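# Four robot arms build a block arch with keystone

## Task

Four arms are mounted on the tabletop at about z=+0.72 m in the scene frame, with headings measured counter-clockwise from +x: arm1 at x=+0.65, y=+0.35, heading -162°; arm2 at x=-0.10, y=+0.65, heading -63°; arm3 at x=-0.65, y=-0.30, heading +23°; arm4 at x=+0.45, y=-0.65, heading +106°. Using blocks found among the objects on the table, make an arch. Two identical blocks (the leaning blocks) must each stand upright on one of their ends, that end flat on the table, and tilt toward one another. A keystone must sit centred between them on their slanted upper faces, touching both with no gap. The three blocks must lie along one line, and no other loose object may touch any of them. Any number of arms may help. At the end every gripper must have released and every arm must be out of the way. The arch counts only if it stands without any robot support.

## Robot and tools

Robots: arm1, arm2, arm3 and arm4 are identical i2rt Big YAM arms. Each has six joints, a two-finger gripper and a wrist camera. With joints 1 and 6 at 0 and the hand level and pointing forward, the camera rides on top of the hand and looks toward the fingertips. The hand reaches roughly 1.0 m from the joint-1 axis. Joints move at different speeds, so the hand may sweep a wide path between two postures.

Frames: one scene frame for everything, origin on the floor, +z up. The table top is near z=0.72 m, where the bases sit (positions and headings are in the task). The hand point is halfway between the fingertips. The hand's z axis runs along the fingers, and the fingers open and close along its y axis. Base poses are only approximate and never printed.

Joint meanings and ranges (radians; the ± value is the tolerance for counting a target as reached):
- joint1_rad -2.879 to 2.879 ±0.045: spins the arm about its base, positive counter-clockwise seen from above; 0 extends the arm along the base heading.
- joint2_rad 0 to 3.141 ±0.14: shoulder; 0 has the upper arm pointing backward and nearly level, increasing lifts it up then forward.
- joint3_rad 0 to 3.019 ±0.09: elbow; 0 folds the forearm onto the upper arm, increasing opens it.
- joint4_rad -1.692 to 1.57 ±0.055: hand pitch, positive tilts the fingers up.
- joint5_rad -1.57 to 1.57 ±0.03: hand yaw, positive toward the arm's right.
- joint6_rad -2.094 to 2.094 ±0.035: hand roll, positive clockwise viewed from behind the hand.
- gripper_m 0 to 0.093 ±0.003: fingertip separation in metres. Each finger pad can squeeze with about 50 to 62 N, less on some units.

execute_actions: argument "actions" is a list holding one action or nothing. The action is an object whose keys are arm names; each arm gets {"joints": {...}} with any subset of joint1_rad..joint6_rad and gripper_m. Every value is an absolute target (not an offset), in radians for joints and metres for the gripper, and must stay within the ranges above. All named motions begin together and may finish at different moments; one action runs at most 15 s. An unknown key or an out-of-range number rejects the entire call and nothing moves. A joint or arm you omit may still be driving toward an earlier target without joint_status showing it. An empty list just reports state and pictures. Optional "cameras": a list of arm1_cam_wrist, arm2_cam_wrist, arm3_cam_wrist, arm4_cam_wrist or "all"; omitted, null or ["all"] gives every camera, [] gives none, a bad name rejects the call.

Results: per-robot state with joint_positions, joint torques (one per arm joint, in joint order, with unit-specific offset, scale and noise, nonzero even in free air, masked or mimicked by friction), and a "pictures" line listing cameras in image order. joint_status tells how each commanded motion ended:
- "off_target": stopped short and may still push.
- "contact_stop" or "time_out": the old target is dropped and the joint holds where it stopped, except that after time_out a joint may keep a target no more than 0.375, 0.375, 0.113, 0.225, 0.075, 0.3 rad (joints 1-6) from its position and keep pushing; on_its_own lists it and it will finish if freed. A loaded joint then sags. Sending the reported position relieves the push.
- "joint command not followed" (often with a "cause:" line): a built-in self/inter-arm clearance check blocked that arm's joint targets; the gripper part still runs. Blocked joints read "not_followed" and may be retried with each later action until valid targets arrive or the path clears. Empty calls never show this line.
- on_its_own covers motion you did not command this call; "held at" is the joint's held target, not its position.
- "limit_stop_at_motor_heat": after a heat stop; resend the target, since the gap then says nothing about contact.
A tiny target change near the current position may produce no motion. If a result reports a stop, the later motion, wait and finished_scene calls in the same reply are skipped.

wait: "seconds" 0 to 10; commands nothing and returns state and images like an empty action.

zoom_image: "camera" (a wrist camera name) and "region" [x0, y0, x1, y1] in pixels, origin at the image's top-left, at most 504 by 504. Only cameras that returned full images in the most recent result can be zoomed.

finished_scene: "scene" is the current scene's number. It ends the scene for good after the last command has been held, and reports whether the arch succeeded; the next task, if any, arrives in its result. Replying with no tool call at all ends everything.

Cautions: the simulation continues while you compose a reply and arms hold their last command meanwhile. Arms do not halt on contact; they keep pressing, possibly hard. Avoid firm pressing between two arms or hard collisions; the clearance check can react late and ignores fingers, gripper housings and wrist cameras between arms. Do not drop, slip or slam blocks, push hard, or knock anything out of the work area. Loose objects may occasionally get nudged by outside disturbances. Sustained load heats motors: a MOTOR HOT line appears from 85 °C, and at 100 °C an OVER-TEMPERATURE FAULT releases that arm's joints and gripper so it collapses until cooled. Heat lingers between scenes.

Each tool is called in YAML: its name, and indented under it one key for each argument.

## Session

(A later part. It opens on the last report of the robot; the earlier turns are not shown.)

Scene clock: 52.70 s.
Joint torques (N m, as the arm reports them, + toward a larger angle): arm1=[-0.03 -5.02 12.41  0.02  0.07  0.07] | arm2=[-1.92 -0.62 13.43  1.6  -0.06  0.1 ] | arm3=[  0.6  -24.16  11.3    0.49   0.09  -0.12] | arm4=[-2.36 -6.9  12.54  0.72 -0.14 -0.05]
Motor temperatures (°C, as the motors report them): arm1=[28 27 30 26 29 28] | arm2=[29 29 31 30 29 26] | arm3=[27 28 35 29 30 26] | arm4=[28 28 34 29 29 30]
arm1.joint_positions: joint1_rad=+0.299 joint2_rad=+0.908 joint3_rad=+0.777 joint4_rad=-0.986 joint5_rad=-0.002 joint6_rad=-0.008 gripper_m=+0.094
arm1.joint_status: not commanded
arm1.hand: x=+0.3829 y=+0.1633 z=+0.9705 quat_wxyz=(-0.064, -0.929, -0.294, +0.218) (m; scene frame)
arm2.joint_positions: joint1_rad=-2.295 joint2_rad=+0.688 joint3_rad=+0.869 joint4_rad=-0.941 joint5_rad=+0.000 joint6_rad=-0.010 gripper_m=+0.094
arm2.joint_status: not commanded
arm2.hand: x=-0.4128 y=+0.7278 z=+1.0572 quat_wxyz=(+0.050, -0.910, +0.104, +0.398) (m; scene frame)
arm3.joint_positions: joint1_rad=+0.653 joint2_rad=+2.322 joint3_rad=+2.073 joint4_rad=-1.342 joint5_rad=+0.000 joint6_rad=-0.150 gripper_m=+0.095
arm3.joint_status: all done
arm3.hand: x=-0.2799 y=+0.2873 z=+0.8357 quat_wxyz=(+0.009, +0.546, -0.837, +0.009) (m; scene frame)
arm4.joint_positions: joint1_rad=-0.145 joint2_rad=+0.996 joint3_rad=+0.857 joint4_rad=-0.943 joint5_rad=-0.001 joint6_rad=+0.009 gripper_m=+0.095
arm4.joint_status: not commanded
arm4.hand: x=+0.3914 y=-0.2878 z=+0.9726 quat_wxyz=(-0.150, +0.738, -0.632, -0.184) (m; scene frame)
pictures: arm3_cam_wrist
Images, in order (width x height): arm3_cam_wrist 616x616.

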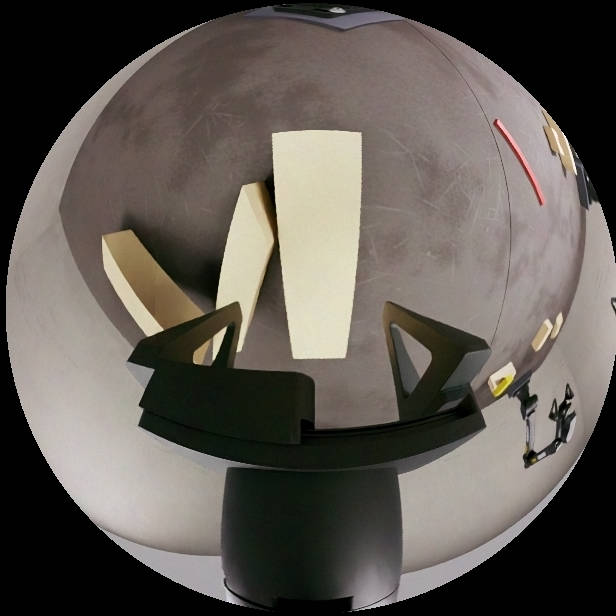

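execute_actions:
  actions:
    - {"arm3":{"joints":{"joint1_rad":0.615,"joint2_rad":2.165,"joint3_rad":1.81,"joint4_rad":-1.16,"joint6_rad":-0.19}}}
  cameras: ["arm3_cam_wrist"]

Scene clock: 56.90 s.
Joint torques (N m, as the arm reports them, + toward a larger angle): arm1=[ 0.11 -4.98 12.42 -0.01  0.07  0.06] | arm2=[-1.85 -0.41 13.41  1.63 -0.07  0.1 ] | arm3=[  0.9  -19.55   8.68   0.96   0.04  -0.06] | arm4=[-2.63 -6.89 12.51  0.84 -0.17 -0.06]
Motor temperatures (°C, as the motors report them): arm1=[28 27 30 26 29 28] | arm2=[29 29 31 30 29 26] | arm3=[27 29 35 29 30 26] | arm4=[28 28 35 29 29 30]
arm1.joint_positions: joint1_rad=+0.299 joint2_rad=+0.908 joint3_rad=+0.777 joint4_rad=-0.986 joint5_rad=-0.002 joint6_rad=-0.008 gripper_m=+0.094
arm1.joint_status: not commanded
arm1.hand: x=+0.3829 y=+0.1633 z=+0.9705 quat_wxyz=(-0.064, -0.929, -0.294, +0.218) (m; scene frame)
arm2.joint_positions: joint1_rad=-2.295 joint2_rad=+0.688 joint3_rad=+0.869 joint4_rad=-0.941 joint5_rad=+0.000 joint6_rad=-0.010 gripper_m=+0.094
arm2.joint_status: not commanded
arm2.hand: x=-0.4128 y=+0.7278 z=+1.0572 quat_wxyz=(+0.050, -0.910, +0.104, +0.398) (m; scene frame)
arm3.joint_positions: joint1_rad=+0.620 joint2_rad=+2.160 joint3_rad=+1.809 joint4_rad=-1.180 joint5_rad=+0.000 joint6_rad=-0.180 gripper_m=+0.095
arm3.joint_status: all done
arm3.hand: x=-0.2822 y=+0.2436 z=+0.8455 quat_wxyz=(-0.019, +0.545, -0.838, -0.003) (m; scene frame)
arm4.joint_positions: joint1_rad=-0.145 joint2_rad=+0.996 joint3_rad=+0.857 joint4_rad=-0.943 joint5_rad=-0.001 joint6_rad=+0.009 gripper_m=+0.095
arm4.joint_status: not commanded
arm4.hand: x=+0.3914 y=-0.2878 z=+0.9726 quat_wxyz=(-0.150, +0.738, -0.632, -0.184) (m; scene frame)
pictures: arm3_cam_wrist
Images, in order (width x height): arm3_cam_wrist 616x616.

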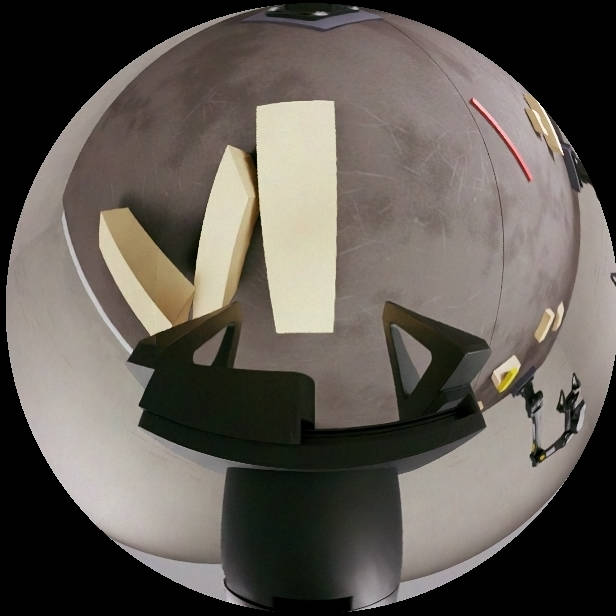

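execute_actions:
  actions:
    - {"arm3":{"joints":{"joint1_rad":0.632,"joint2_rad":2.26,"joint3_rad":1.745,"joint4_rad":-1.03}}}
  cameras: ["arm3_cam_wrist"]

Scene clock: 58.33 s.
Joint torques (N m, as the arm reports them, + toward a larger angle): arm1=[ 0.01 -5.02 12.45  0.    0.07  0.07] | arm2=[-1.88 -0.5  13.43  1.59 -0.06  0.09] | arm3=[  2.7  -21.16   8.21   0.83   0.05  -0.08] | arm4=[-2.82 -6.61 12.64  0.66 -0.16 -0.03]
Motor temperatures (°C, as the motors report them): arm1=[28 27 30 26 29 28] | arm2=[29 29 31 30 29 26] | arm3=[27 29 34 29 30 26] | arm4=[28 28 35 29 29 30]
arm1.joint_positions: joint1_rad=+0.299 joint2_rad=+0.908 joint3_rad=+0.777 joint4_rad=-0.986 joint5_rad=-0.002 joint6_rad=-0.008 gripper_m=+0.094
arm1.joint_status: not commanded
arm1.hand: x=+0.3829 y=+0.1633 z=+0.9705 quat_wxyz=(-0.064, -0.929, -0.294, +0.218) (m; scene frame)
arm2.joint_positions: joint1_rad=-2.295 joint2_rad=+0.688 joint3_rad=+0.869 joint4_rad=-0.941 joint5_rad=+0.000 joint6_rad=-0.010 gripper_m=+0.094
arm2.joint_status: not commanded
arm2.hand: x=-0.4128 y=+0.7278 z=+1.0572 quat_wxyz=(+0.050, -0.910, +0.104, +0.398) (m; scene frame)
arm3.joint_positions: joint1_rad=+0.620 joint2_rad=+2.271 joint3_rad=+1.739 joint4_rad=-1.048 joint5_rad=+0.000 joint6_rad=-0.180 gripper_m=+0.095
arm3.joint_status: all done
arm3.hand: x=-0.2889 y=+0.2322 z=+0.7510 quat_wxyz=(+0.004, +0.545, -0.838, +0.007) (m; scene frame)
arm4.joint_positions: joint1_rad=-0.145 joint2_rad=+0.996 joint3_rad=+0.857 joint4_rad=-0.943 joint5_rad=-0.001 joint6_rad=+0.009 gripper_m=+0.095
arm4.joint_status: not commanded
arm4.hand: x=+0.3914 y=-0.2878 z=+0.9726 quat_wxyz=(-0.150, +0.738, -0.632, -0.184) (m; scene frame)
pictures: arm3_cam_wrist
Images, in order (width x height): arm3_cam_wrist 616x616.

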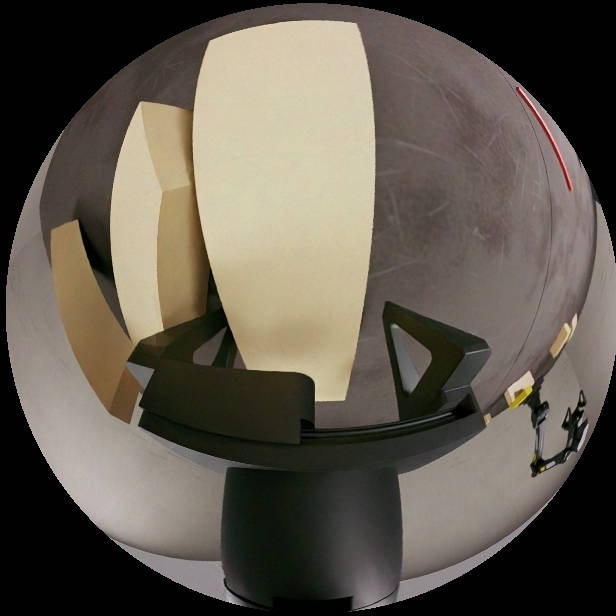

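execute_actions:
  actions:
    - {"arm3":{"joints":{"gripper_m":0.04}}}
  cameras: ["arm3_cam_wrist"]

Scene clock: 59.07 s.
Joint torques (N m, as the arm reports them, + toward a larger angle): arm1=[-0.02 -5.07 12.43  0.03  0.07  0.07] | arm2=[-1.99 -0.53 13.39  1.57 -0.06  0.09] | arm3=[  2.46 -22.11   8.06   0.89   0.08  -0.02] | arm4=[-2.21 -6.31 12.64  0.78 -0.16 -0.07]
Motor temperatures (°C, as the motors report them): arm1=[28 27 30 26 29 28] | arm2=[29 29 31 30 29 26] | arm3=[27 29 34 29 30 26] | arm4=[28 28 35 29 29 30]
arm1.joint_positions: joint1_rad=+0.299 joint2_rad=+0.908 joint3_rad=+0.777 joint4_rad=-0.986 joint5_rad=-0.002 joint6_rad=-0.008 gripper_m=+0.094
arm1.joint_status: not commanded
arm1.hand: x=+0.3829 y=+0.1633 z=+0.9705 quat_wxyz=(-0.064, -0.929, -0.294, +0.218) (m; scene frame)
arm2.joint_positions: joint1_rad=-2.295 joint2_rad=+0.688 joint3_rad=+0.869 joint4_rad=-0.941 joint5_rad=+0.000 joint6_rad=-0.010 gripper_m=+0.094
arm2.joint_status: not commanded
arm2.hand: x=-0.4128 y=+0.7278 z=+1.0572 quat_wxyz=(+0.050, -0.910, +0.104, +0.398) (m; scene frame)
arm3.joint_positions: joint1_rad=+0.622 joint2_rad=+2.271 joint3_rad=+1.739 joint4_rad=-1.046 joint5_rad=-0.001 joint6_rad=-0.182 gripper_m=+0.061
arm3.joint_status: gripper_m off_target (ended at +0.061, target +0.040)
arm3.hand: x=-0.2895 y=+0.2331 z=+0.7510 quat_wxyz=(+0.004, +0.547, -0.837, +0.006) (m; scene frame)
arm4.joint_positions: joint1_rad=-0.145 joint2_rad=+0.996 joint3_rad=+0.857 joint4_rad=-0.943 joint5_rad=-0.001 joint6_rad=+0.009 gripper_m=+0.095
arm4.joint_status: not commanded
arm4.hand: x=+0.3914 y=-0.2878 z=+0.9726 quat_wxyz=(-0.150, +0.738, -0.632, -0.184) (m; scene frame)
pictures: arm3_cam_wrist
Images, in order (width x height): arm3_cam_wrist 616x616.

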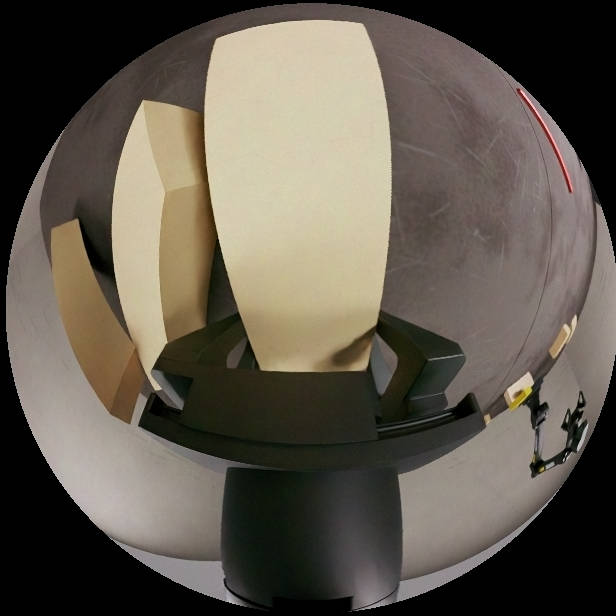

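execute_actions:
  actions:
    - {"arm3":{"joints":{"joint1_rad":0.555,"joint6_rad":-0.18}}}
  cameras: []

execute_actions:
  actions:
    - {"arm3":{"joints":{"gripper_m":0.093}}}
  cameras: ["arm3_cam_wrist"]

Scene clock: 60.27 s.
Joint torques (N m, as the arm reports them, + toward a larger angle): arm1=[-0.08 -5.12 12.42  0.    0.07  0.07] | arm2=[-1.9  -0.45 13.43  1.63 -0.06  0.09] | arm3=[  1.53 -21.92   8.36   0.69   0.11   0.06] | arm4=[-2.45 -6.93 12.6   0.72 -0.15 -0.04]
Motor temperatures (°C, as the motors report them): arm1=[28 27 31 26 29 28] | arm2=[29 29 31 30 29 26] | arm3=[27 30 34 29 30 26] | arm4=[28 28 35 29 29 30]
arm1.joint_positions: joint1_rad=+0.299 joint2_rad=+0.908 joint3_rad=+0.777 joint4_rad=-0.986 joint5_rad=-0.002 joint6_rad=-0.008 gripper_m=+0.094
arm1.joint_status: not commanded
arm1.hand: x=+0.3829 y=+0.1633 z=+0.9705 quat_wxyz=(-0.064, -0.929, -0.294, +0.218) (m; scene frame)
arm2.joint_positions: joint1_rad=-2.295 joint2_rad=+0.688 joint3_rad=+0.869 joint4_rad=-0.941 joint5_rad=+0.000 joint6_rad=-0.010 gripper_m=+0.094
arm2.joint_status: not commanded
arm2.hand: x=-0.4128 y=+0.7278 z=+1.0572 quat_wxyz=(+0.050, -0.910, +0.104, +0.398) (m; scene frame)
arm3.joint_positions: joint1_rad=+0.555 joint2_rad=+2.271 joint3_rad=+1.739 joint4_rad=-1.046 joint5_rad=-0.001 joint6_rad=-0.182 gripper_m=+0.061
arm3.joint_status: all done
arm3.hand: x=-0.2551 y=+0.2080 z=+0.7514 quat_wxyz=(+0.004, +0.519, -0.855, +0.006) (m; scene frame)
arm4.joint_positions: joint1_rad=-0.145 joint2_rad=+0.996 joint3_rad=+0.857 joint4_rad=-0.943 joint5_rad=-0.001 joint6_rad=+0.009 gripper_m=+0.095
arm4.joint_status: not commanded
arm4.hand: x=+0.3914 y=-0.2878 z=+0.9726 quat_wxyz=(-0.150, +0.738, -0.632, -0.184) (m; scene frame)
pictures: none
No camera images: the call's "cameras" was empty. Leave "cameras" out to get every camera's image.

Scene clock: 60.87 s.
Joint torques (N m, as the arm reports them, + toward a larger angle): arm1=[ 0.06 -5.07 12.4   0.    0.06  0.07] | arm2=[-1.86 -0.53 13.45  1.56 -0.06  0.09] | arm3=[  1.34 -21.03   8.31   1.01   0.15   0.05] | arm4=[-2.7  -6.17 12.6   0.78 -0.18 -0.05]
Motor temperatures (°C, as the motors report them): arm1=[28 27 31 26 29 28] | arm2=[29 29 31 30 29 26] | arm3=[27 30 34 29 30 26] | arm4=[28 28 35 29 29 30]
arm1.joint_positions: joint1_rad=+0.299 joint2_rad=+0.908 joint3_rad=+0.777 joint4_rad=-0.986 joint5_rad=-0.002 joint6_rad=-0.008 gripper_m=+0.094
arm1.joint_status: not commanded
arm1.hand: x=+0.3829 y=+0.1633 z=+0.9705 quat_wxyz=(-0.064, -0.929, -0.294, +0.218) (m; scene frame)
arm2.joint_positions: joint1_rad=-2.295 joint2_rad=+0.688 joint3_rad=+0.869 joint4_rad=-0.941 joint5_rad=+0.000 joint6_rad=-0.010 gripper_m=+0.094
arm2.joint_status: not commanded
arm2.hand: x=-0.4128 y=+0.7278 z=+1.0572 quat_wxyz=(+0.050, -0.910, +0.104, +0.398) (m; scene frame)
arm3.joint_positions: joint1_rad=+0.555 joint2_rad=+2.271 joint3_rad=+1.739 joint4_rad=-1.046 joint5_rad=-0.001 joint6_rad=-0.182 gripper_m=+0.093
arm3.joint_status: all done
arm3.hand: x=-0.2551 y=+0.2080 z=+0.7514 quat_wxyz=(+0.004, +0.519, -0.855, +0.006) (m; scene frame)
arm4.joint_positions: joint1_rad=-0.145 joint2_rad=+0.996 joint3_rad=+0.857 joint4_rad=-0.943 joint5_rad=-0.001 joint6_rad=+0.009 gripper_m=+0.095
arm4.joint_status: not commanded
arm4.hand: x=+0.3914 y=-0.2878 z=+0.9726 quat_wxyz=(-0.150, +0.738, -0.632, -0.184) (m; scene frame)
pictures: arm3_cam_wrist
Images, in order (width x height): arm3_cam_wrist 616x616.

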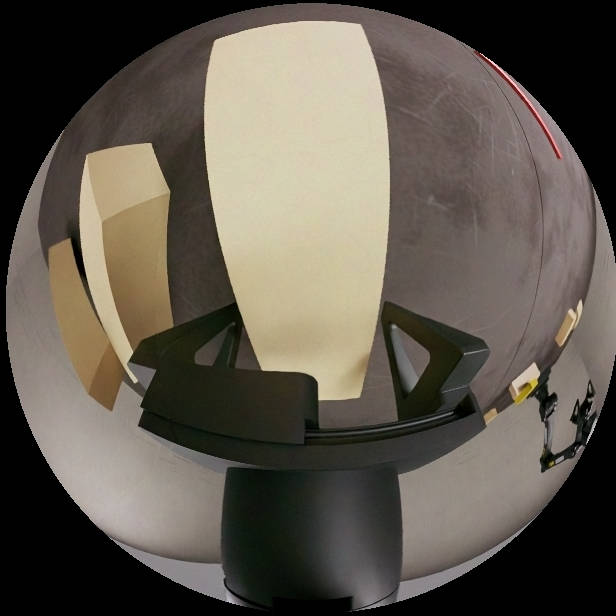

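execute_actions:
  actions:
    - {"arm3":{"joints":{"joint1_rad":0.575,"joint2_rad":2.40,"joint3_rad":2.03,"joint4_rad":-1.14}}}
  cameras: ["arm3_cam_wrist"]

Scene clock: 62.23 s.
Joint torques (N m, as the arm reports them, + toward a larger angle): arm1=[-0.04 -5.09 12.42  0.02  0.07  0.07] | arm2=[-1.84 -0.68 13.42  1.6  -0.05  0.11] | arm3=[  2.19 -21.42  12.33  -0.38  -0.08   0.06] | arm4=[-2.13 -6.48 12.68  0.79 -0.13 -0.04]
Motor temperatures (°C, as the motors report them): arm1=[28 27 31 26 29 28] | arm2=[29 29 31 30 29 26] | arm3=[27 30 34 29 30 26] | arm4=[28 28 35 29 29 30]
arm1.joint_positions: joint1_rad=+0.299 joint2_rad=+0.908 joint3_rad=+0.777 joint4_rad=-0.986 joint5_rad=-0.002 joint6_rad=-0.008 gripper_m=+0.094
arm1.joint_status: not commanded
arm1.hand: x=+0.3829 y=+0.1633 z=+0.9705 quat_wxyz=(-0.064, -0.929, -0.294, +0.218) (m; scene frame)
arm2.joint_positions: joint1_rad=-2.295 joint2_rad=+0.688 joint3_rad=+0.869 joint4_rad=-0.941 joint5_rad=+0.000 joint6_rad=-0.010 gripper_m=+0.094
arm2.joint_status: not commanded
arm2.hand: x=-0.4128 y=+0.7278 z=+1.0572 quat_wxyz=(+0.050, -0.910, +0.104, +0.398) (m; scene frame)
arm3.joint_positions: joint1_rad=+0.564 joint2_rad=+2.391 joint3_rad=+1.986 joint4_rad=-1.125 joint5_rad=+0.003 joint6_rad=-0.179 gripper_m=+0.093
arm3.joint_status: all done
arm3.hand: x=-0.2215 y=+0.2599 z=+0.7581 quat_wxyz=(-0.021, +0.521, -0.853, -0.001) (m; scene frame)
arm4.joint_positions: joint1_rad=-0.145 joint2_rad=+0.996 joint3_rad=+0.857 joint4_rad=-0.943 joint5_rad=-0.001 joint6_rad=+0.009 gripper_m=+0.095
arm4.joint_status: not commanded
arm4.hand: x=+0.3914 y=-0.2878 z=+0.9726 quat_wxyz=(-0.150, +0.738, -0.632, -0.184) (m; scene frame)
pictures: arm3_cam_wrist
Images, in order (width x height): arm3_cam_wrist 616x616.

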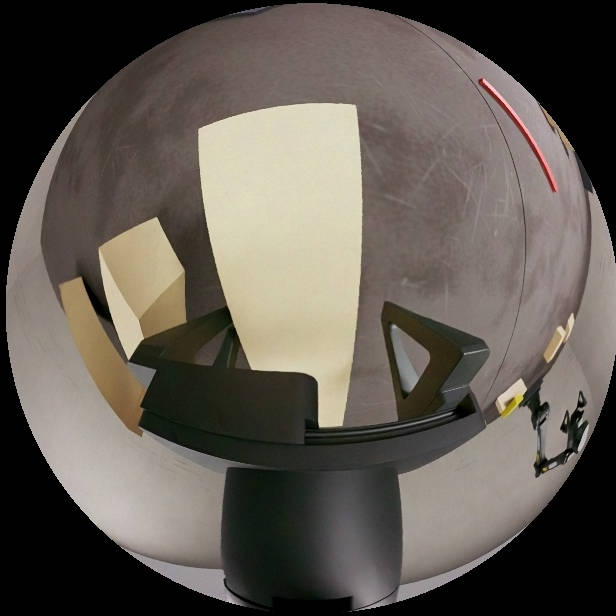

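execute_actions:
  actions:
    - {"arm3":{"joints":{"joint1_rad":0.585,"joint2_rad":2.415,"joint3_rad":1.986,"joint4_rad":-1.13}}}
  cameras: []

Scene clock: 63.03 s.
Joint torques (N m, as the arm reports them, + toward a larger angle): arm1=[ 0.05 -5.08 12.45  0.    0.06  0.07] | arm2=[-1.88 -0.52 13.38  1.56 -0.05  0.08] | arm3=[  2.55 -20.42   8.42   0.    -0.02  -0.04] | arm4=[-1.88 -6.58 12.54  0.7  -0.16 -0.04]
Motor temperatures (°C, as the motors report them): arm1=[28 27 31 26 29 28] | arm2=[29 29 31 30 29 26] | arm3=[27 30 34 29 30 26] | arm4=[28 28 35 29 29 30]
arm1.joint_positions: joint1_rad=+0.299 joint2_rad=+0.908 joint3_rad=+0.777 joint4_rad=-0.986 joint5_rad=-0.002 joint6_rad=-0.008 gripper_m=+0.094
arm1.joint_status: not commanded
arm1.hand: x=+0.3829 y=+0.1633 z=+0.9705 quat_wxyz=(-0.064, -0.929, -0.294, +0.218) (m; scene frame)
arm2.joint_positions: joint1_rad=-2.295 joint2_rad=+0.688 joint3_rad=+0.869 joint4_rad=-0.941 joint5_rad=+0.000 joint6_rad=-0.010 gripper_m=+0.094
arm2.joint_status: not commanded
arm2.hand: x=-0.4128 y=+0.7278 z=+1.0572 quat_wxyz=(+0.050, -0.910, +0.104, +0.398) (m; scene frame)
arm3.joint_positions: joint1_rad=+0.573 joint2_rad=+2.393 joint3_rad=+1.986 joint4_rad=-1.125 joint5_rad=+0.003 joint6_rad=-0.179 gripper_m=+0.093
arm3.joint_status: all done
arm3.hand: x=-0.2266 y=+0.2630 z=+0.7562 quat_wxyz=(-0.019, +0.525, -0.851, -0.001) (m; scene frame)
arm4.joint_positions: joint1_rad=-0.145 joint2_rad=+0.996 joint3_rad=+0.857 joint4_rad=-0.943 joint5_rad=-0.001 joint6_rad=+0.009 gripper_m=+0.095
arm4.joint_status: not commanded
arm4.hand: x=+0.3914 y=-0.2878 z=+0.9726 quat_wxyz=(-0.150, +0.738, -0.632, -0.184) (m; scene frame)
pictures: none
No camera images: the call's "cameras" was empty. Leave "cameras" out to get every camera's image.

execute_actions:
  actions:
    - {"arm3":{"joints":{"joint2_rad":2.44}}}
  cameras: []

Scene clock: 63.90 s.
Joint torques (N m, as the arm reports them, + toward a larger angle): arm1=[-0.07 -4.98 12.43 -0.01  0.06  0.07] | arm2=[-1.89 -0.58 13.42  1.63 -0.06  0.1 ] | arm3=[  2.82 -20.39   8.35  -0.14  -0.07  -0.03] | arm4=[-2.39 -6.8  12.52  0.65 -0.13 -0.06]
Motor temperatures (°C, as the motors report them): arm1=[28 27 31 26 29 28] | arm2=[29 29 31 30 29 26] | arm3=[27 30 34 29 30 26] | arm4=[28 28 35 29 29 30]
arm1.joint_positions: joint1_rad=+0.299 joint2_rad=+0.908 joint3_rad=+0.777 joint4_rad=-0.986 joint5_rad=-0.002 joint6_rad=-0.008 gripper_m=+0.094
arm1.joint_status: not commanded
arm1.hand: x=+0.3829 y=+0.1633 z=+0.9705 quat_wxyz=(-0.064, -0.929, -0.294, +0.218) (m; scene frame)
arm2.joint_positions: joint1_rad=-2.295 joint2_rad=+0.688 joint3_rad=+0.869 joint4_rad=-0.941 joint5_rad=+0.000 joint6_rad=-0.010 gripper_m=+0.094
arm2.joint_status: not commanded
arm2.hand: x=-0.4128 y=+0.7278 z=+1.0572 quat_wxyz=(+0.050, -0.910, +0.104, +0.398) (m; scene frame)
arm3.joint_positions: joint1_rad=+0.575 joint2_rad=+2.416 joint3_rad=+1.986 joint4_rad=-1.125 joint5_rad=+0.003 joint6_rad=-0.179 gripper_m=+0.093
arm3.joint_status: all done
arm3.hand: x=-0.2306 y=+0.2602 z=+0.7406 quat_wxyz=(-0.008, +0.526, -0.851, +0.003) (m; scene frame)
arm4.joint_positions: joint1_rad=-0.145 joint2_rad=+0.996 joint3_rad=+0.857 joint4_rad=-0.943 joint5_rad=-0.001 joint6_rad=+0.009 gripper_m=+0.095
arm4.joint_status: not commanded
arm4.hand: x=+0.3914 y=-0.2878 z=+0.9726 quat_wxyz=(-0.150, +0.738, -0.632, -0.184) (m; scene frame)
pictures: none
No camera images: the call's "cameras" was empty. Leave "cameras" out to get every camera's image.

execute_actions:
  actions:
    - {"arm3":{"joints":{"gripper_m":0.04}}}
  cameras: []

execute_actions:
  actions:
    - {"arm3":{"joints":{"joint2_rad":2.0,"joint3_rad":1.8,"joint4_rad":-1.3}}}
  cameras: []

execute_actions:
  actions:
    - {"arm3":{"joints":{"joint1_rad":0.11,"joint2_rad":1.5,"joint3_rad":0.75,"joint4_rad":0.36,"joint6_rad":0}},"arm2":{"joints":{"joint1_rad":-1.7}}}
  cameras: ["arm3_cam_wrist","arm1_cam_wrist","arm2_cam_wrist"]

Scene clock: 65.30 s.
Joint torques (N m, as the arm reports them, + toward a larger angle): arm1=[-0.06 -5.07 12.44  0.04  0.07  0.07] | arm2=[-1.85 -0.38 13.42  1.61 -0.07  0.09] | arm3=[  1.4  -20.26   8.18  -0.23   0.     0.02] | arm4=[-2.25 -6.64 12.58  0.86 -0.17 -0.07]
Motor temperatures (°C, as the motors report them): arm1=[28 27 31 26 29 28] | arm2=[29 29 31 30 29 26] | arm3=[27 30 34 29 30 26] | arm4=[28 28 35 29 29 30]
arm1.joint_positions: joint1_rad=+0.299 joint2_rad=+0.908 joint3_rad=+0.777 joint4_rad=-0.986 joint5_rad=-0.002 joint6_rad=-0.008 gripper_m=+0.094
arm1.joint_status: not commanded
arm1.hand: x=+0.3829 y=+0.1633 z=+0.9705 quat_wxyz=(-0.064, -0.929, -0.294, +0.218) (m; scene frame)
arm2.joint_positions: joint1_rad=-2.295 joint2_rad=+0.688 joint3_rad=+0.869 joint4_rad=-0.941 joint5_rad=+0.000 joint6_rad=-0.010 gripper_m=+0.094
arm2.joint_status: not commanded
arm2.hand: x=-0.4128 y=+0.7278 z=+1.0572 quat_wxyz=(+0.050, -0.910, +0.104, +0.398) (m; scene frame)
arm3.joint_positions: joint1_rad=+0.575 joint2_rad=+2.416 joint3_rad=+1.986 joint4_rad=-1.125 joint5_rad=+0.002 joint6_rad=-0.178 gripper_m=+0.061
arm3.joint_status: gripper_m off_target (ended at +0.061, target +0.040)
arm3.hand: x=-0.2308 y=+0.2604 z=+0.7406 quat_wxyz=(-0.008, +0.525, -0.851, +0.003) (m; scene frame)
arm4.joint_positions: joint1_rad=-0.145 joint2_rad=+0.996 joint3_rad=+0.857 joint4_rad=-0.943 joint5_rad=-0.001 joint6_rad=+0.009 gripper_m=+0.095
arm4.joint_status: not commanded
arm4.hand: x=+0.3914 y=-0.2878 z=+0.9726 quat_wxyz=(-0.150, +0.738, -0.632, -0.184) (m; scene frame)
pictures: none
No camera images: the call's "cameras" was empty. Leave "cameras" out to get every camera's image.

Scene clock: 66.83 s.
Joint torques (N m, as the arm reports them, + toward a larger angle): arm1=[-0.06 -4.88 12.42  0.03  0.07  0.07] | arm2=[-1.97 -0.48 13.44  1.58 -0.06  0.1 ] | arm3=[  2.25 -19.59  11.32  -0.35  -0.03  -0.01] | arm4=[-1.85 -6.7  12.54  0.64 -0.16 -0.02]
Motor temperatures (°C, as the motors report them): arm1=[28 27 31 26 29 28] | arm2=[29 29 31 30 29 26] | arm3=[27 30 34 29 30 26] | arm4=[28 28 35 29 29 30]
arm1.joint_positions: joint1_rad=+0.299 joint2_rad=+0.908 joint3_rad=+0.777 joint4_rad=-0.986 joint5_rad=-0.002 joint6_rad=-0.008 gripper_m=+0.094
arm1.joint_status: not commanded
arm1.hand: x=+0.3829 y=+0.1633 z=+0.9705 quat_wxyz=(-0.064, -0.929, -0.294, +0.218) (m; scene frame)
arm2.joint_positions: joint1_rad=-2.295 joint2_rad=+0.688 joint3_rad=+0.869 joint4_rad=-0.941 joint5_rad=+0.000 joint6_rad=-0.010 gripper_m=+0.094
arm2.joint_status: not commanded
arm2.hand: x=-0.4128 y=+0.7278 z=+1.0572 quat_wxyz=(+0.050, -0.910, +0.104, +0.398) (m; scene frame)
arm3.joint_positions: joint1_rad=+0.575 joint2_rad=+2.014 joint3_rad=+1.774 joint4_rad=-1.287 joint5_rad=+0.002 joint6_rad=-0.178 gripper_m=+0.060
arm3.joint_status: all done
arm3.hand: x=-0.2762 y=+0.2027 z=+0.9221 quat_wxyz=(-0.021, +0.525, -0.851, -0.002) (m; scene frame)
arm4.joint_positions: joint1_rad=-0.145 joint2_rad=+0.996 joint3_rad=+0.857 joint4_rad=-0.943 joint5_rad=-0.001 joint6_rad=+0.009 gripper_m=+0.095
arm4.joint_status: not commanded
arm4.hand: x=+0.3914 y=-0.2878 z=+0.9726 quat_wxyz=(-0.150, +0.738, -0.632, -0.184) (m; scene frame)
pictures: none
No camera images: the call's "cameras" was empty. Leave "cameras" out to get every camera's image.

Scene clock: 68.67 s.
Joint torques (N m, as the arm reports them, + toward a larger angle): arm1=[-0.02 -4.85 12.4   0.01  0.07  0.07] | arm2=[-0.96 -0.65 13.41  1.6  -0.06  0.1 ] | arm3=[  1.48 -13.45   9.71   4.06   0.09   0.1 ] | arm4=[-2.43 -6.71 12.55  0.76 -0.15 -0.05]
Motor temperatures (°C, as the motors report them): arm1=[28 27 31 26 29 28] | arm2=[29 29 31 30 29 26] | arm3=[27 30 34 29 30 26] | arm4=[28 28 35 29 29 30]
arm1.joint_positions: joint1_rad=+0.299 joint2_rad=+0.908 joint3_rad=+0.777 joint4_rad=-0.986 joint5_rad=-0.002 joint6_rad=-0.008 gripper_m=+0.094
arm1.joint_status: not commanded
arm1.hand: x=+0.3829 y=+0.1633 z=+0.9705 quat_wxyz=(-0.064, -0.929, -0.294, +0.218) (m; scene frame)
arm2.joint_positions: joint1_rad=-1.705 joint2_rad=+0.688 joint3_rad=+0.869 joint4_rad=-0.941 joint5_rad=+0.000 joint6_rad=-0.010 gripper_m=+0.094
arm2.joint_status: all done
arm2.hand: x=-0.4021 y=+0.5384 z=+1.0563 quat_wxyz=(-0.064, -0.901, -0.167, +0.394) (m; scene frame)
arm3.joint_positions: joint1_rad=+0.108 joint2_rad=+1.528 joint3_rad=+0.728 joint4_rad=+0.308 joint5_rad=+0.000 joint6_rad=-0.010 gripper_m=+0.060
arm3.joint_status: all done
arm3.hand: x=-0.1543 y=-0.0521 z=+0.9389 quat_wxyz=(-0.502, +0.203, -0.833, -0.111) (m; scene frame)
arm4.joint_positions: joint1_rad=-0.145 joint2_rad=+0.996 joint3_rad=+0.857 joint4_rad=-0.943 joint5_rad=-0.001 joint6_rad=+0.009 gripper_m=+0.095
arm4.joint_status: not commanded
arm4.hand: x=+0.3914 y=-0.2878 z=+0.9726 quat_wxyz=(-0.150, +0.738, -0.632, -0.184) (m; scene frame)
pictures: arm1_cam_wrist, arm2_cam_wrist, arm3_cam_wrist
Images, in order (width x height): arm1_cam_wrist 616x616, arm2_cam_wrist 616x616, arm3_cam_wrist 616x616.

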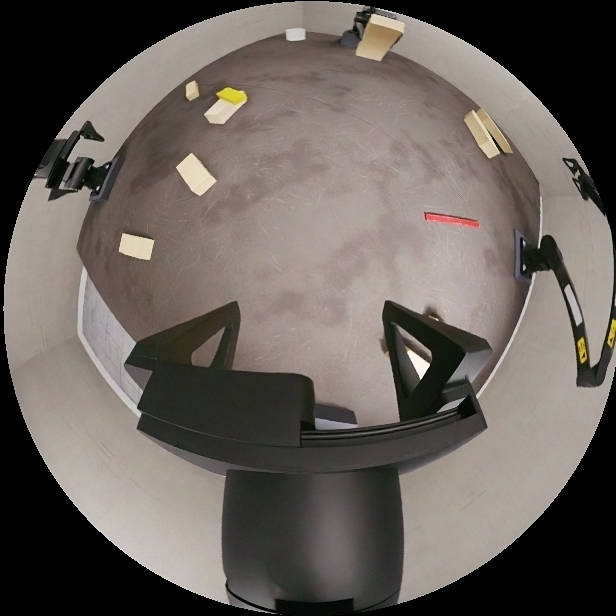

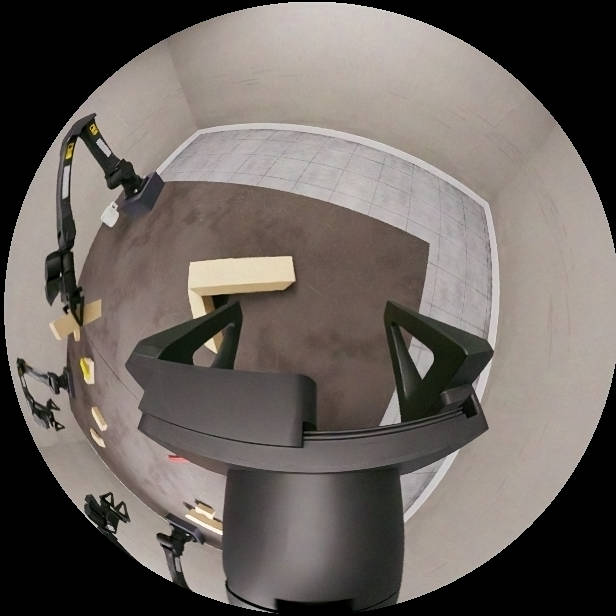

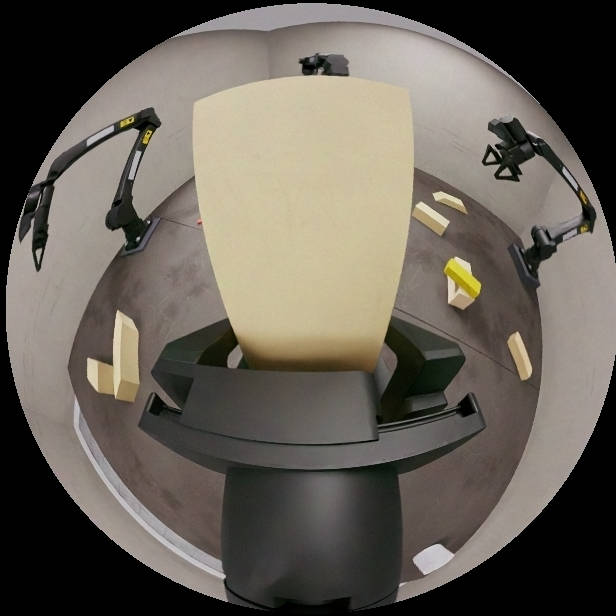

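execute_actions:
  actions:
    - {"arm2":{"joints":{"joint1_rad":-1.415,"joint2_rad":1.55,"joint3_rad":1.40,"joint4_rad":-1.38,"joint6_rad":-1.39}}}
  cameras: ["arm2_cam_wrist"]

Scene clock: 71.73 s.
Joint torques (N m, as the arm reports them, + toward a larger angle): arm1=[ 0.02 -4.89 12.41 -0.03  0.07  0.07] | arm2=[ -1.31 -15.83  12.47   0.03  -0.17  -0.14] | arm3=[  1.17 -13.85   9.8    3.93   0.12   0.1 ] | arm4=[-2.45 -6.62 12.66  0.69 -0.17 -0.05]
Motor temperatures (°C, as the motors report them): arm1=[28 27 31 26 29 28] | arm2=[29 29 31 30 29 26] | arm3=[27 30 34 29 30 26] | arm4=[28 28 36 29 29 30]
arm1.joint_positions: joint1_rad=+0.299 joint2_rad=+0.908 joint3_rad=+0.777 joint4_rad=-0.986 joint5_rad=-0.002 joint6_rad=-0.008 gripper_m=+0.094
arm1.joint_status: not commanded
arm1.hand: x=+0.3829 y=+0.1633 z=+0.9705 quat_wxyz=(-0.064, -0.929, -0.294, +0.218) (m; scene frame)
arm2.joint_positions: joint1_rad=-1.417 joint2_rad=+1.556 joint3_rad=+1.364 joint4_rad=-1.371 joint5_rad=+0.000 joint6_rad=-1.378 gripper_m=+0.094
arm2.joint_status: all done
arm2.hand: x=-0.4672 y=+0.3761 z=+0.9250 quat_wxyz=(+0.008, -0.532, -0.847, +0.005) (m; scene frame)
arm3.joint_positions: joint1_rad=+0.108 joint2_rad=+1.528 joint3_rad=+0.728 joint4_rad=+0.308 joint5_rad=+0.000 joint6_rad=-0.010 gripper_m=+0.060
arm3.joint_status: not commanded
arm3.hand: x=-0.1543 y=-0.0521 z=+0.9389 quat_wxyz=(-0.502, +0.203, -0.833, -0.111) (m; scene frame)
arm4.joint_positions: joint1_rad=-0.145 joint2_rad=+0.996 joint3_rad=+0.857 joint4_rad=-0.943 joint5_rad=-0.001 joint6_rad=+0.009 gripper_m=+0.095
arm4.joint_status: not commanded
arm4.hand: x=+0.3914 y=-0.2878 z=+0.9726 quat_wxyz=(-0.150, +0.738, -0.632, -0.184) (m; scene frame)
pictures: arm2_cam_wrist
Images, in order (width x height): arm2_cam_wrist 616x616.

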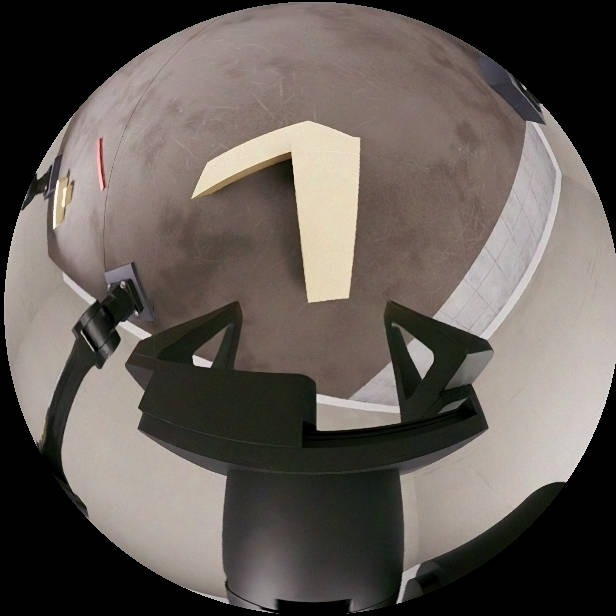

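execute_actions:
  actions:
    - {"arm2":{"joints":{"joint1_rad":-1.37,"joint2_rad":1.67,"joint3_rad":1.31,"joint4_rad":-1.20,"joint6_rad":-1.33}}}
  cameras: ["arm2_cam_wrist"]

Scene clock: 73.33 s.
Joint torques (N m, as the arm reports them, + toward a larger angle): arm1=[-0.05 -5.05 12.44  0.01  0.07  0.06] | arm2=[ -1.63 -16.4    9.58   0.84  -0.17   0.12] | arm3=[  1.11 -12.62   9.81   3.88   0.09   0.15] | arm4=[-2.12 -6.68 12.65  0.85 -0.16 -0.02]
Motor temperatures (°C, as the motors report them): arm1=[28 27 31 26 29 28] | arm2=[29 29 31 30 29 26] | arm3=[27 30 34 29 30 26] | arm4=[28 28 36 29 29 30]
arm1.joint_positions: joint1_rad=+0.299 joint2_rad=+0.908 joint3_rad=+0.777 joint4_rad=-0.986 joint5_rad=-0.002 joint6_rad=-0.008 gripper_m=+0.094
arm1.joint_status: not commanded
arm1.hand: x=+0.3829 y=+0.1633 z=+0.9705 quat_wxyz=(-0.064, -0.929, -0.294, +0.218) (m; scene frame)
arm2.joint_positions: joint1_rad=-1.371 joint2_rad=+1.667 joint3_rad=+1.303 joint4_rad=-1.209 joint5_rad=+0.000 joint6_rad=-1.341 gripper_m=+0.094
arm2.joint_status: all done
arm2.hand: x=-0.4716 y=+0.3460 z=+0.8527 quat_wxyz=(+0.006, -0.529, -0.849, +0.001) (m; scene frame)
arm3.joint_positions: joint1_rad=+0.108 joint2_rad=+1.528 joint3_rad=+0.728 joint4_rad=+0.308 joint5_rad=+0.000 joint6_rad=-0.010 gripper_m=+0.060
arm3.joint_status: not commanded
arm3.hand: x=-0.1543 y=-0.0521 z=+0.9389 quat_wxyz=(-0.502, +0.203, -0.833, -0.111) (m; scene frame)
arm4.joint_positions: joint1_rad=-0.145 joint2_rad=+0.996 joint3_rad=+0.857 joint4_rad=-0.943 joint5_rad=-0.001 joint6_rad=+0.009 gripper_m=+0.095
arm4.joint_status: not commanded
arm4.hand: x=+0.3914 y=-0.2878 z=+0.9726 quat_wxyz=(-0.150, +0.738, -0.632, -0.184) (m; scene frame)
pictures: arm2_cam_wrist
Images, in order (width x height): arm2_cam_wrist 616x616.

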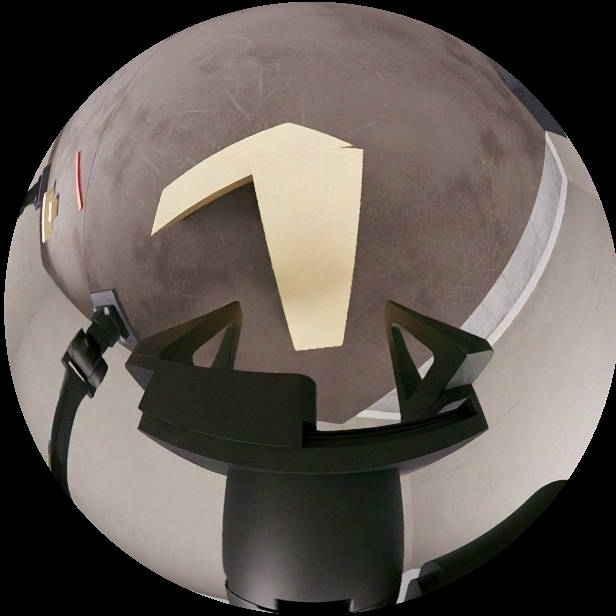

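execute_actions:
  actions:
    - {"arm2":{"joints":{"joint2_rad":1.775,"joint3_rad":1.20,"joint4_rad":-0.99}}}
  cameras: ["arm2_cam_wrist"]

execute_actions:
  actions:
    - {"arm2":{"joints":{"gripper_m":0.04}}}
  cameras: ["arm2_cam_wrist"]

Scene clock: 74.67 s.
Joint torques (N m, as the arm reports them, + toward a larger angle): arm1=[-0.01 -5.07 12.44 -0.01  0.08  0.07] | arm2=[ -1.51 -17.39   8.83   0.86  -0.16   0.11] | arm3=[  1.3  -13.17   9.68   3.78   0.08   0.12] | arm4=[-1.84 -6.53 12.55  0.69 -0.16 -0.08]
Motor temperatures (°C, as the motors report them): arm1=[28 27 32 26 29 28] | arm2=[29 29 31 30 29 26] | arm3=[27 30 34 29 30 26] | arm4=[28 28 36 29 29 30]
arm1.joint_positions: joint1_rad=+0.299 joint2_rad=+0.908 joint3_rad=+0.777 joint4_rad=-0.986 joint5_rad=-0.002 joint6_rad=-0.008 gripper_m=+0.094
arm1.joint_status: not commanded
arm1.hand: x=+0.3829 y=+0.1633 z=+0.9705 quat_wxyz=(-0.064, -0.929, -0.294, +0.218) (m; scene frame)
arm2.joint_positions: joint1_rad=-1.371 joint2_rad=+1.773 joint3_rad=+1.192 joint4_rad=-0.999 joint5_rad=+0.000 joint6_rad=-1.341 gripper_m=+0.094
arm2.joint_status: all done
arm2.hand: x=-0.4719 y=+0.3470 z=+0.7658 quat_wxyz=(+0.005, -0.529, -0.849, -0.003) (m; scene frame)
arm3.joint_positions: joint1_rad=+0.108 joint2_rad=+1.528 joint3_rad=+0.728 joint4_rad=+0.308 joint5_rad=+0.000 joint6_rad=-0.010 gripper_m=+0.060
arm3.joint_status: not commanded
arm3.hand: x=-0.1543 y=-0.0521 z=+0.9389 quat_wxyz=(-0.502, +0.203, -0.833, -0.111) (m; scene frame)
arm4.joint_positions: joint1_rad=-0.145 joint2_rad=+0.996 joint3_rad=+0.857 joint4_rad=-0.943 joint5_rad=-0.001 joint6_rad=+0.009 gripper_m=+0.095
arm4.joint_status: not commanded
arm4.hand: x=+0.3914 y=-0.2878 z=+0.9726 quat_wxyz=(-0.150, +0.738, -0.632, -0.184) (m; scene frame)
pictures: arm2_cam_wrist
Images, in order (width x height): arm2_cam_wrist 616x616.

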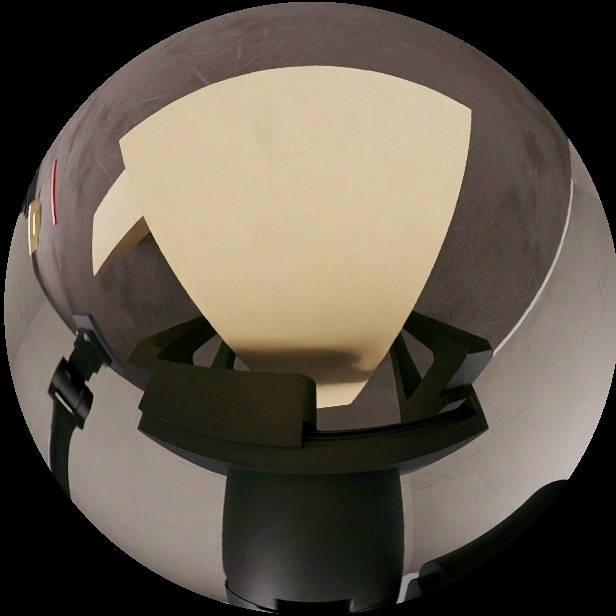

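Scene clock: 75.27 s.
Joint torques (N m, as the arm reports them, + toward a larger angle): arm1=[ 0.06 -5.03 12.44 -0.02  0.07  0.07] | arm2=[ -1.68 -17.4    8.85   0.79  -0.2    0.09] | arm3=[  1.73 -13.37   9.79   3.91   0.09   0.09] | arm4=[-2.27 -6.75 12.55  0.69 -0.15 -0.05]
Motor temperatures (°C, as the motors report them): arm1=[28 27 32 26 29 28] | arm2=[29 29 31 30 29 26] | arm3=[27 30 34 29 30 26] | arm4=[28 28 36 29 29 30]
arm1.joint_positions: joint1_rad=+0.299 joint2_rad=+0.908 joint3_rad=+0.777 joint4_rad=-0.986 joint5_rad=-0.002 joint6_rad=-0.008 gripper_m=+0.094
arm1.joint_status: not commanded
arm1.hand: x=+0.3829 y=+0.1633 z=+0.9705 quat_wxyz=(-0.064, -0.929, -0.294, +0.218) (m; scene frame)
arm2.joint_positions: joint1_rad=-1.371 joint2_rad=+1.773 joint3_rad=+1.192 joint4_rad=-0.997 joint5_rad=+0.000 joint6_rad=-1.338 gripper_m=+0.060
arm2.joint_status: gripper_m off_target (ended at +0.060, target +0.040)
arm2.hand: x=-0.4723 y=+0.3468 z=+0.7658 quat_wxyz=(+0.006, -0.530, -0.848, -0.002) (m; scene frame)
arm3.joint_positions: joint1_rad=+0.108 joint2_rad=+1.528 joint3_rad=+0.728 joint4_rad=+0.308 joint5_rad=+0.000 joint6_rad=-0.010 gripper_m=+0.060
arm3.joint_status: not commanded
arm3.hand: x=-0.1543 y=-0.0521 z=+0.9389 quat_wxyz=(-0.502, +0.203, -0.833, -0.111) (m; scene frame)
arm4.joint_positions: joint1_rad=-0.145 joint2_rad=+0.996 joint3_rad=+0.857 joint4_rad=-0.943 joint5_rad=-0.001 joint6_rad=+0.009 gripper_m=+0.095
arm4.joint_status: not commanded
arm4.hand: x=+0.3914 y=-0.2878 z=+0.9726 quat_wxyz=(-0.150, +0.738, -0.632, -0.184) (m; scene frame)
pictures: arm2_cam_wrist
Images, in order (width x height): arm2_cam_wrist 616x616.

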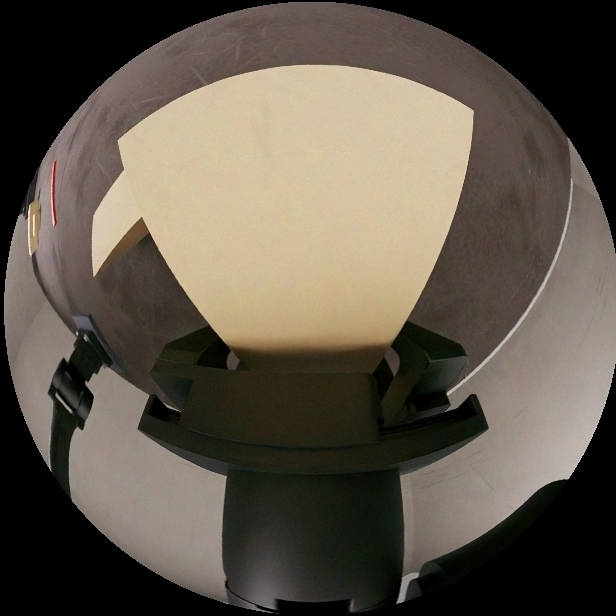

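execute_actions:
  actions:
    - {"arm2":{"joints":{"joint2_rad":1.29,"joint3_rad":1.16,"joint4_rad":-1.42}},"arm1":{"joints":{"joint1_rad":1.3}}}
  cameras: []

execute_actions:
  actions:
    - {"arm2":{"joints":{"joint1_rad":0.12,"joint6_rad":-1.436,"joint5_rad":0.22}}}
  cameras: ["arm2_cam_wrist","arm1_cam_wrist","arm3_cam_wrist"]

Scene clock: 77.37 s.
Joint torques (N m, as the arm reports them, + toward a larger angle): arm1=[ 0.39 -5.24 12.39 -0.02  0.01  0.06] | arm2=[-1.54 -9.56 11.68  0.17 -0.18  0.07] | arm3=[  1.12 -13.24   9.72   3.93   0.12   0.1 ] | arm4=[-2.21 -6.5  12.63  0.69 -0.13 -0.04]
Motor temperatures (°C, as the motors report them): arm1=[28 27 32 26 29 28] | arm2=[29 29 31 30 29 26] | arm3=[27 30 34 29 30 26] | arm4=[28 28 36 29 29 30]
arm1.joint_positions: joint1_rad=+1.295 joint2_rad=+0.908 joint3_rad=+0.777 joint4_rad=-0.986 joint5_rad=-0.001 joint6_rad=-0.008 gripper_m=+0.094
arm1.joint_status: all done
arm1.hand: x=+0.6626 y=+0.0210 z=+0.9679 quat_wxyz=(-0.157, -0.676, -0.702, +0.159) (m; scene frame)
arm2.joint_positions: joint1_rad=-1.371 joint2_rad=+1.284 joint3_rad=+1.134 joint4_rad=-1.414 joint5_rad=+0.000 joint6_rad=-1.338 gripper_m=+0.060
arm2.joint_status: all done
arm2.hand: x=-0.3753 y=+0.4238 z=+0.9427 quat_wxyz=(+0.008, -0.530, -0.848, +0.005) (m; scene frame)
arm3.joint_positions: joint1_rad=+0.108 joint2_rad=+1.528 joint3_rad=+0.728 joint4_rad=+0.308 joint5_rad=+0.000 joint6_rad=-0.010 gripper_m=+0.060
arm3.joint_status: not commanded
arm3.hand: x=-0.1543 y=-0.0521 z=+0.9389 quat_wxyz=(-0.502, +0.203, -0.833, -0.111) (m; scene frame)
arm4.joint_positions: joint1_rad=-0.145 joint2_rad=+0.996 joint3_rad=+0.857 joint4_rad=-0.943 joint5_rad=-0.001 joint6_rad=+0.009 gripper_m=+0.095
arm4.joint_status: not commanded
arm4.hand: x=+0.3914 y=-0.2878 z=+0.9726 quat_wxyz=(-0.150, +0.738, -0.632, -0.184) (m; scene frame)
pictures: none
No camera images: the call's "cameras" was empty. Leave "cameras" out to get every camera's image.

Scene clock: 79.10 s.
Joint torques (N m, as the arm reports them, + toward a larger angle): arm1=[ 0.33 -5.28 12.39  0.04  0.01  0.07] | arm2=[ -1.88 -10.38  11.58   0.14   0.21  -0.15] | arm3=[  1.62 -13.06   9.81   3.87   0.16   0.12] | arm4=[-2.31 -6.58 12.58  0.84 -0.16 -0.02]
Motor temperatures (°C, as the motors report them): arm1=[28 27 32 26 29 28] | arm2=[29 29 31 30 29 26] | arm3=[27 30 34 29 30 26] | arm4=[28 28 36 29 29 30]
arm1.joint_positions: joint1_rad=+1.295 joint2_rad=+0.908 joint3_rad=+0.777 joint4_rad=-0.986 joint5_rad=-0.001 joint6_rad=-0.008 gripper_m=+0.094
arm1.joint_status: not commanded
arm1.hand: x=+0.6626 y=+0.0210 z=+0.9679 quat_wxyz=(-0.157, -0.676, -0.702, +0.159) (m; scene frame)
arm2.joint_positions: joint1_rad=+0.122 joint2_rad=+1.289 joint3_rad=+1.134 joint4_rad=-1.414 joint5_rad=+0.215 joint6_rad=-1.425 gripper_m=+0.060
arm2.joint_status: all done
arm2.hand: x=+0.0778 y=+0.3349 z=+0.9388 quat_wxyz=(+0.106, +0.228, -0.967, +0.037) (m; scene frame)
arm3.joint_positions: joint1_rad=+0.108 joint2_rad=+1.528 joint3_rad=+0.728 joint4_rad=+0.308 joint5_rad=+0.000 joint6_rad=-0.010 gripper_m=+0.060
arm3.joint_status: not commanded
arm3.hand: x=-0.1543 y=-0.0521 z=+0.9389 quat_wxyz=(-0.502, +0.203, -0.833, -0.111) (m; scene frame)
arm4.joint_positions: joint1_rad=-0.145 joint2_rad=+0.996 joint3_rad=+0.857 joint4_rad=-0.943 joint5_rad=-0.001 joint6_rad=+0.009 gripper_m=+0.095
arm4.joint_status: not commanded
arm4.hand: x=+0.3914 y=-0.2878 z=+0.9726 quat_wxyz=(-0.150, +0.738, -0.632, -0.184) (m; scene frame)
pictures: arm1_cam_wrist, arm2_cam_wrist, arm3_cam_wrist
Images, in order (width x height): arm1_cam_wrist 616x616, arm2_cam_wrist 616x616, arm3_cam_wrist 616x616.

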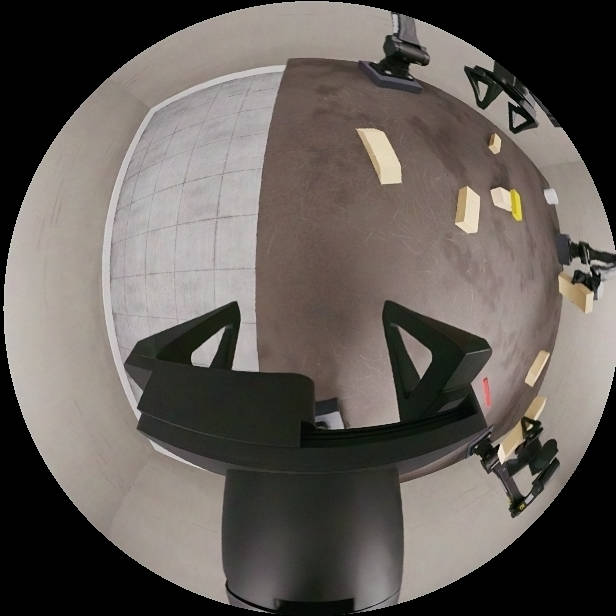

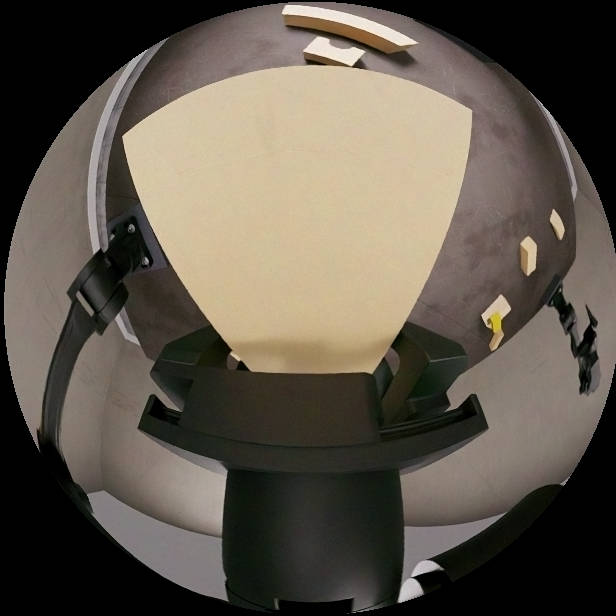

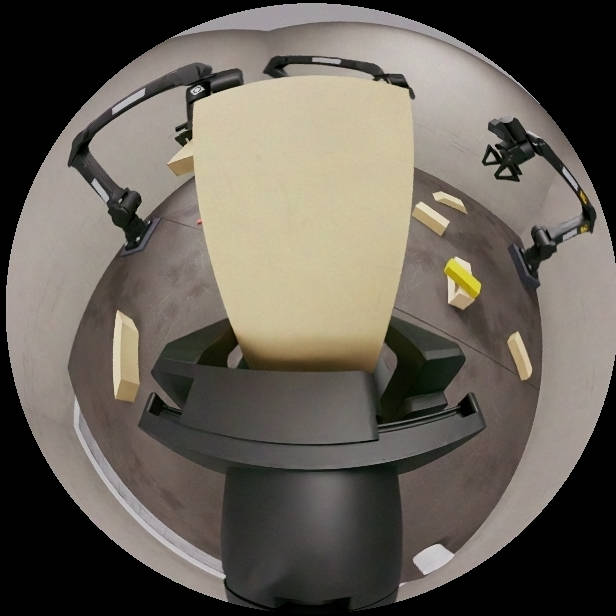

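execute_actions:
  actions:
    - {"arm2":{"joints":{"joint1_rad":0.173,"joint2_rad":1.97,"joint3_rad":1.79,"joint4_rad":-1.34,"joint6_rad":-1.383}},"arm4":{"joints":{"joint1_rad":0.1,"joint2_rad":1.2,"joint3_rad":0.6,"joint4_rad":0.3}}}
  cameras: ["arm4_cam_wrist","arm1_cam_wrist"]

Scene clock: 81.10 s.
Joint torques (N m, as the arm reports them, + toward a larger angle): arm1=[ 0.3  -5.1  12.38  0.    0.01  0.07] | arm2=[ -1.43 -24.66  14.13   0.3    0.14   0.1 ] | arm3=[  1.7  -13.77   9.64   3.62   0.09   0.09] | arm4=[-2.12 -9.04 10.35  2.18 -0.16 -0.05]
Motor temperatures (°C, as the motors report them): arm1=[28 27 32 26 29 28] | arm2=[29 29 31 30 29 26] | arm3=[27 30 34 29 30 26] | arm4=[28 28 36 29 29 30]
arm1.joint_positions: joint1_rad=+1.295 joint2_rad=+0.908 joint3_rad=+0.777 joint4_rad=-0.986 joint5_rad=-0.001 joint6_rad=-0.008 gripper_m=+0.094
arm1.joint_status: not commanded
arm1.hand: x=+0.6626 y=+0.0210 z=+0.9679 quat_wxyz=(-0.157, -0.676, -0.702, +0.159) (m; scene frame)
arm2.joint_positions: joint1_rad=+0.171 joint2_rad=+1.989 joint3_rad=+1.729 joint4_rad=-1.339 joint5_rad=+0.217 joint6_rad=-1.393 gripper_m=+0.060
arm2.joint_status: all done
arm2.hand: x=+0.2385 y=+0.1539 z=+0.8327 quat_wxyz=(+0.110, +0.238, -0.965, +0.028) (m; scene frame)
arm3.joint_positions: joint1_rad=+0.108 joint2_rad=+1.528 joint3_rad=+0.728 joint4_rad=+0.308 joint5_rad=+0.000 joint6_rad=-0.010 gripper_m=+0.060
arm3.joint_status: not commanded
arm3.hand: x=-0.1543 y=-0.0521 z=+0.9389 quat_wxyz=(-0.502, +0.203, -0.833, -0.111) (m; scene frame)
arm4.joint_positions: joint1_rad=+0.099 joint2_rad=+1.205 joint3_rad=+0.573 joint4_rad=+0.283 joint5_rad=+0.000 joint6_rad=+0.009 gripper_m=+0.095
arm4.joint_status: all done
arm4.hand: x=+0.2568 y=-0.2009 z=+0.9552 quat_wxyz=(-0.307, +0.683, -0.456, -0.480) (m; scene frame)
pictures: arm1_cam_wrist, arm4_cam_wrist
Images, in order (width x height): arm1_cam_wrist 616x616, arm4_cam_wrist 616x616.

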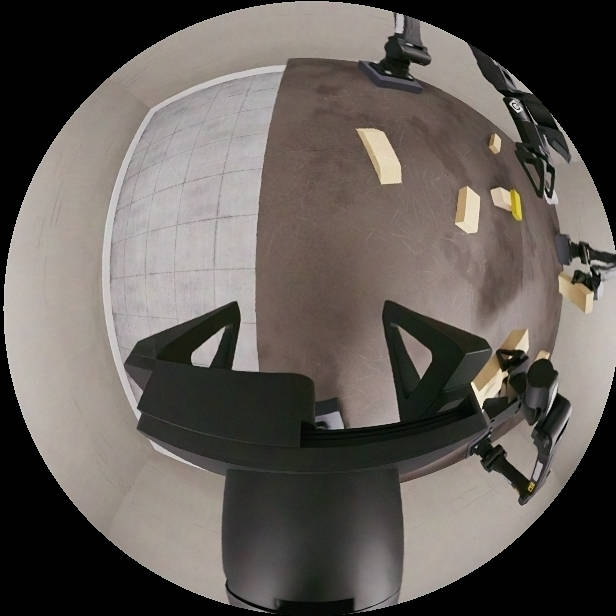

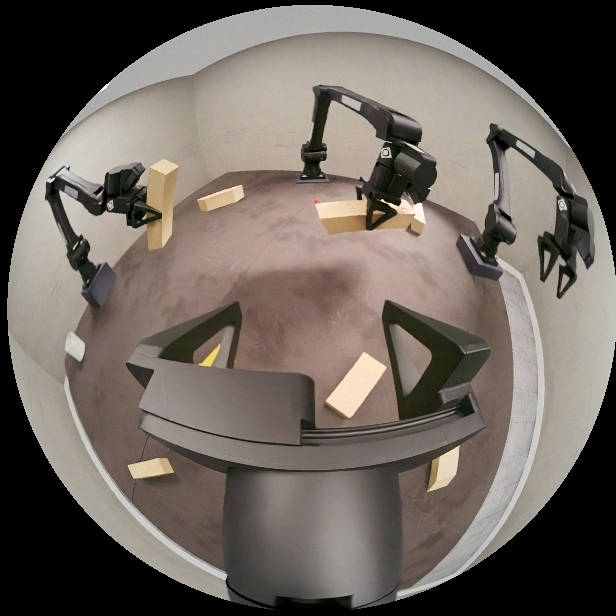

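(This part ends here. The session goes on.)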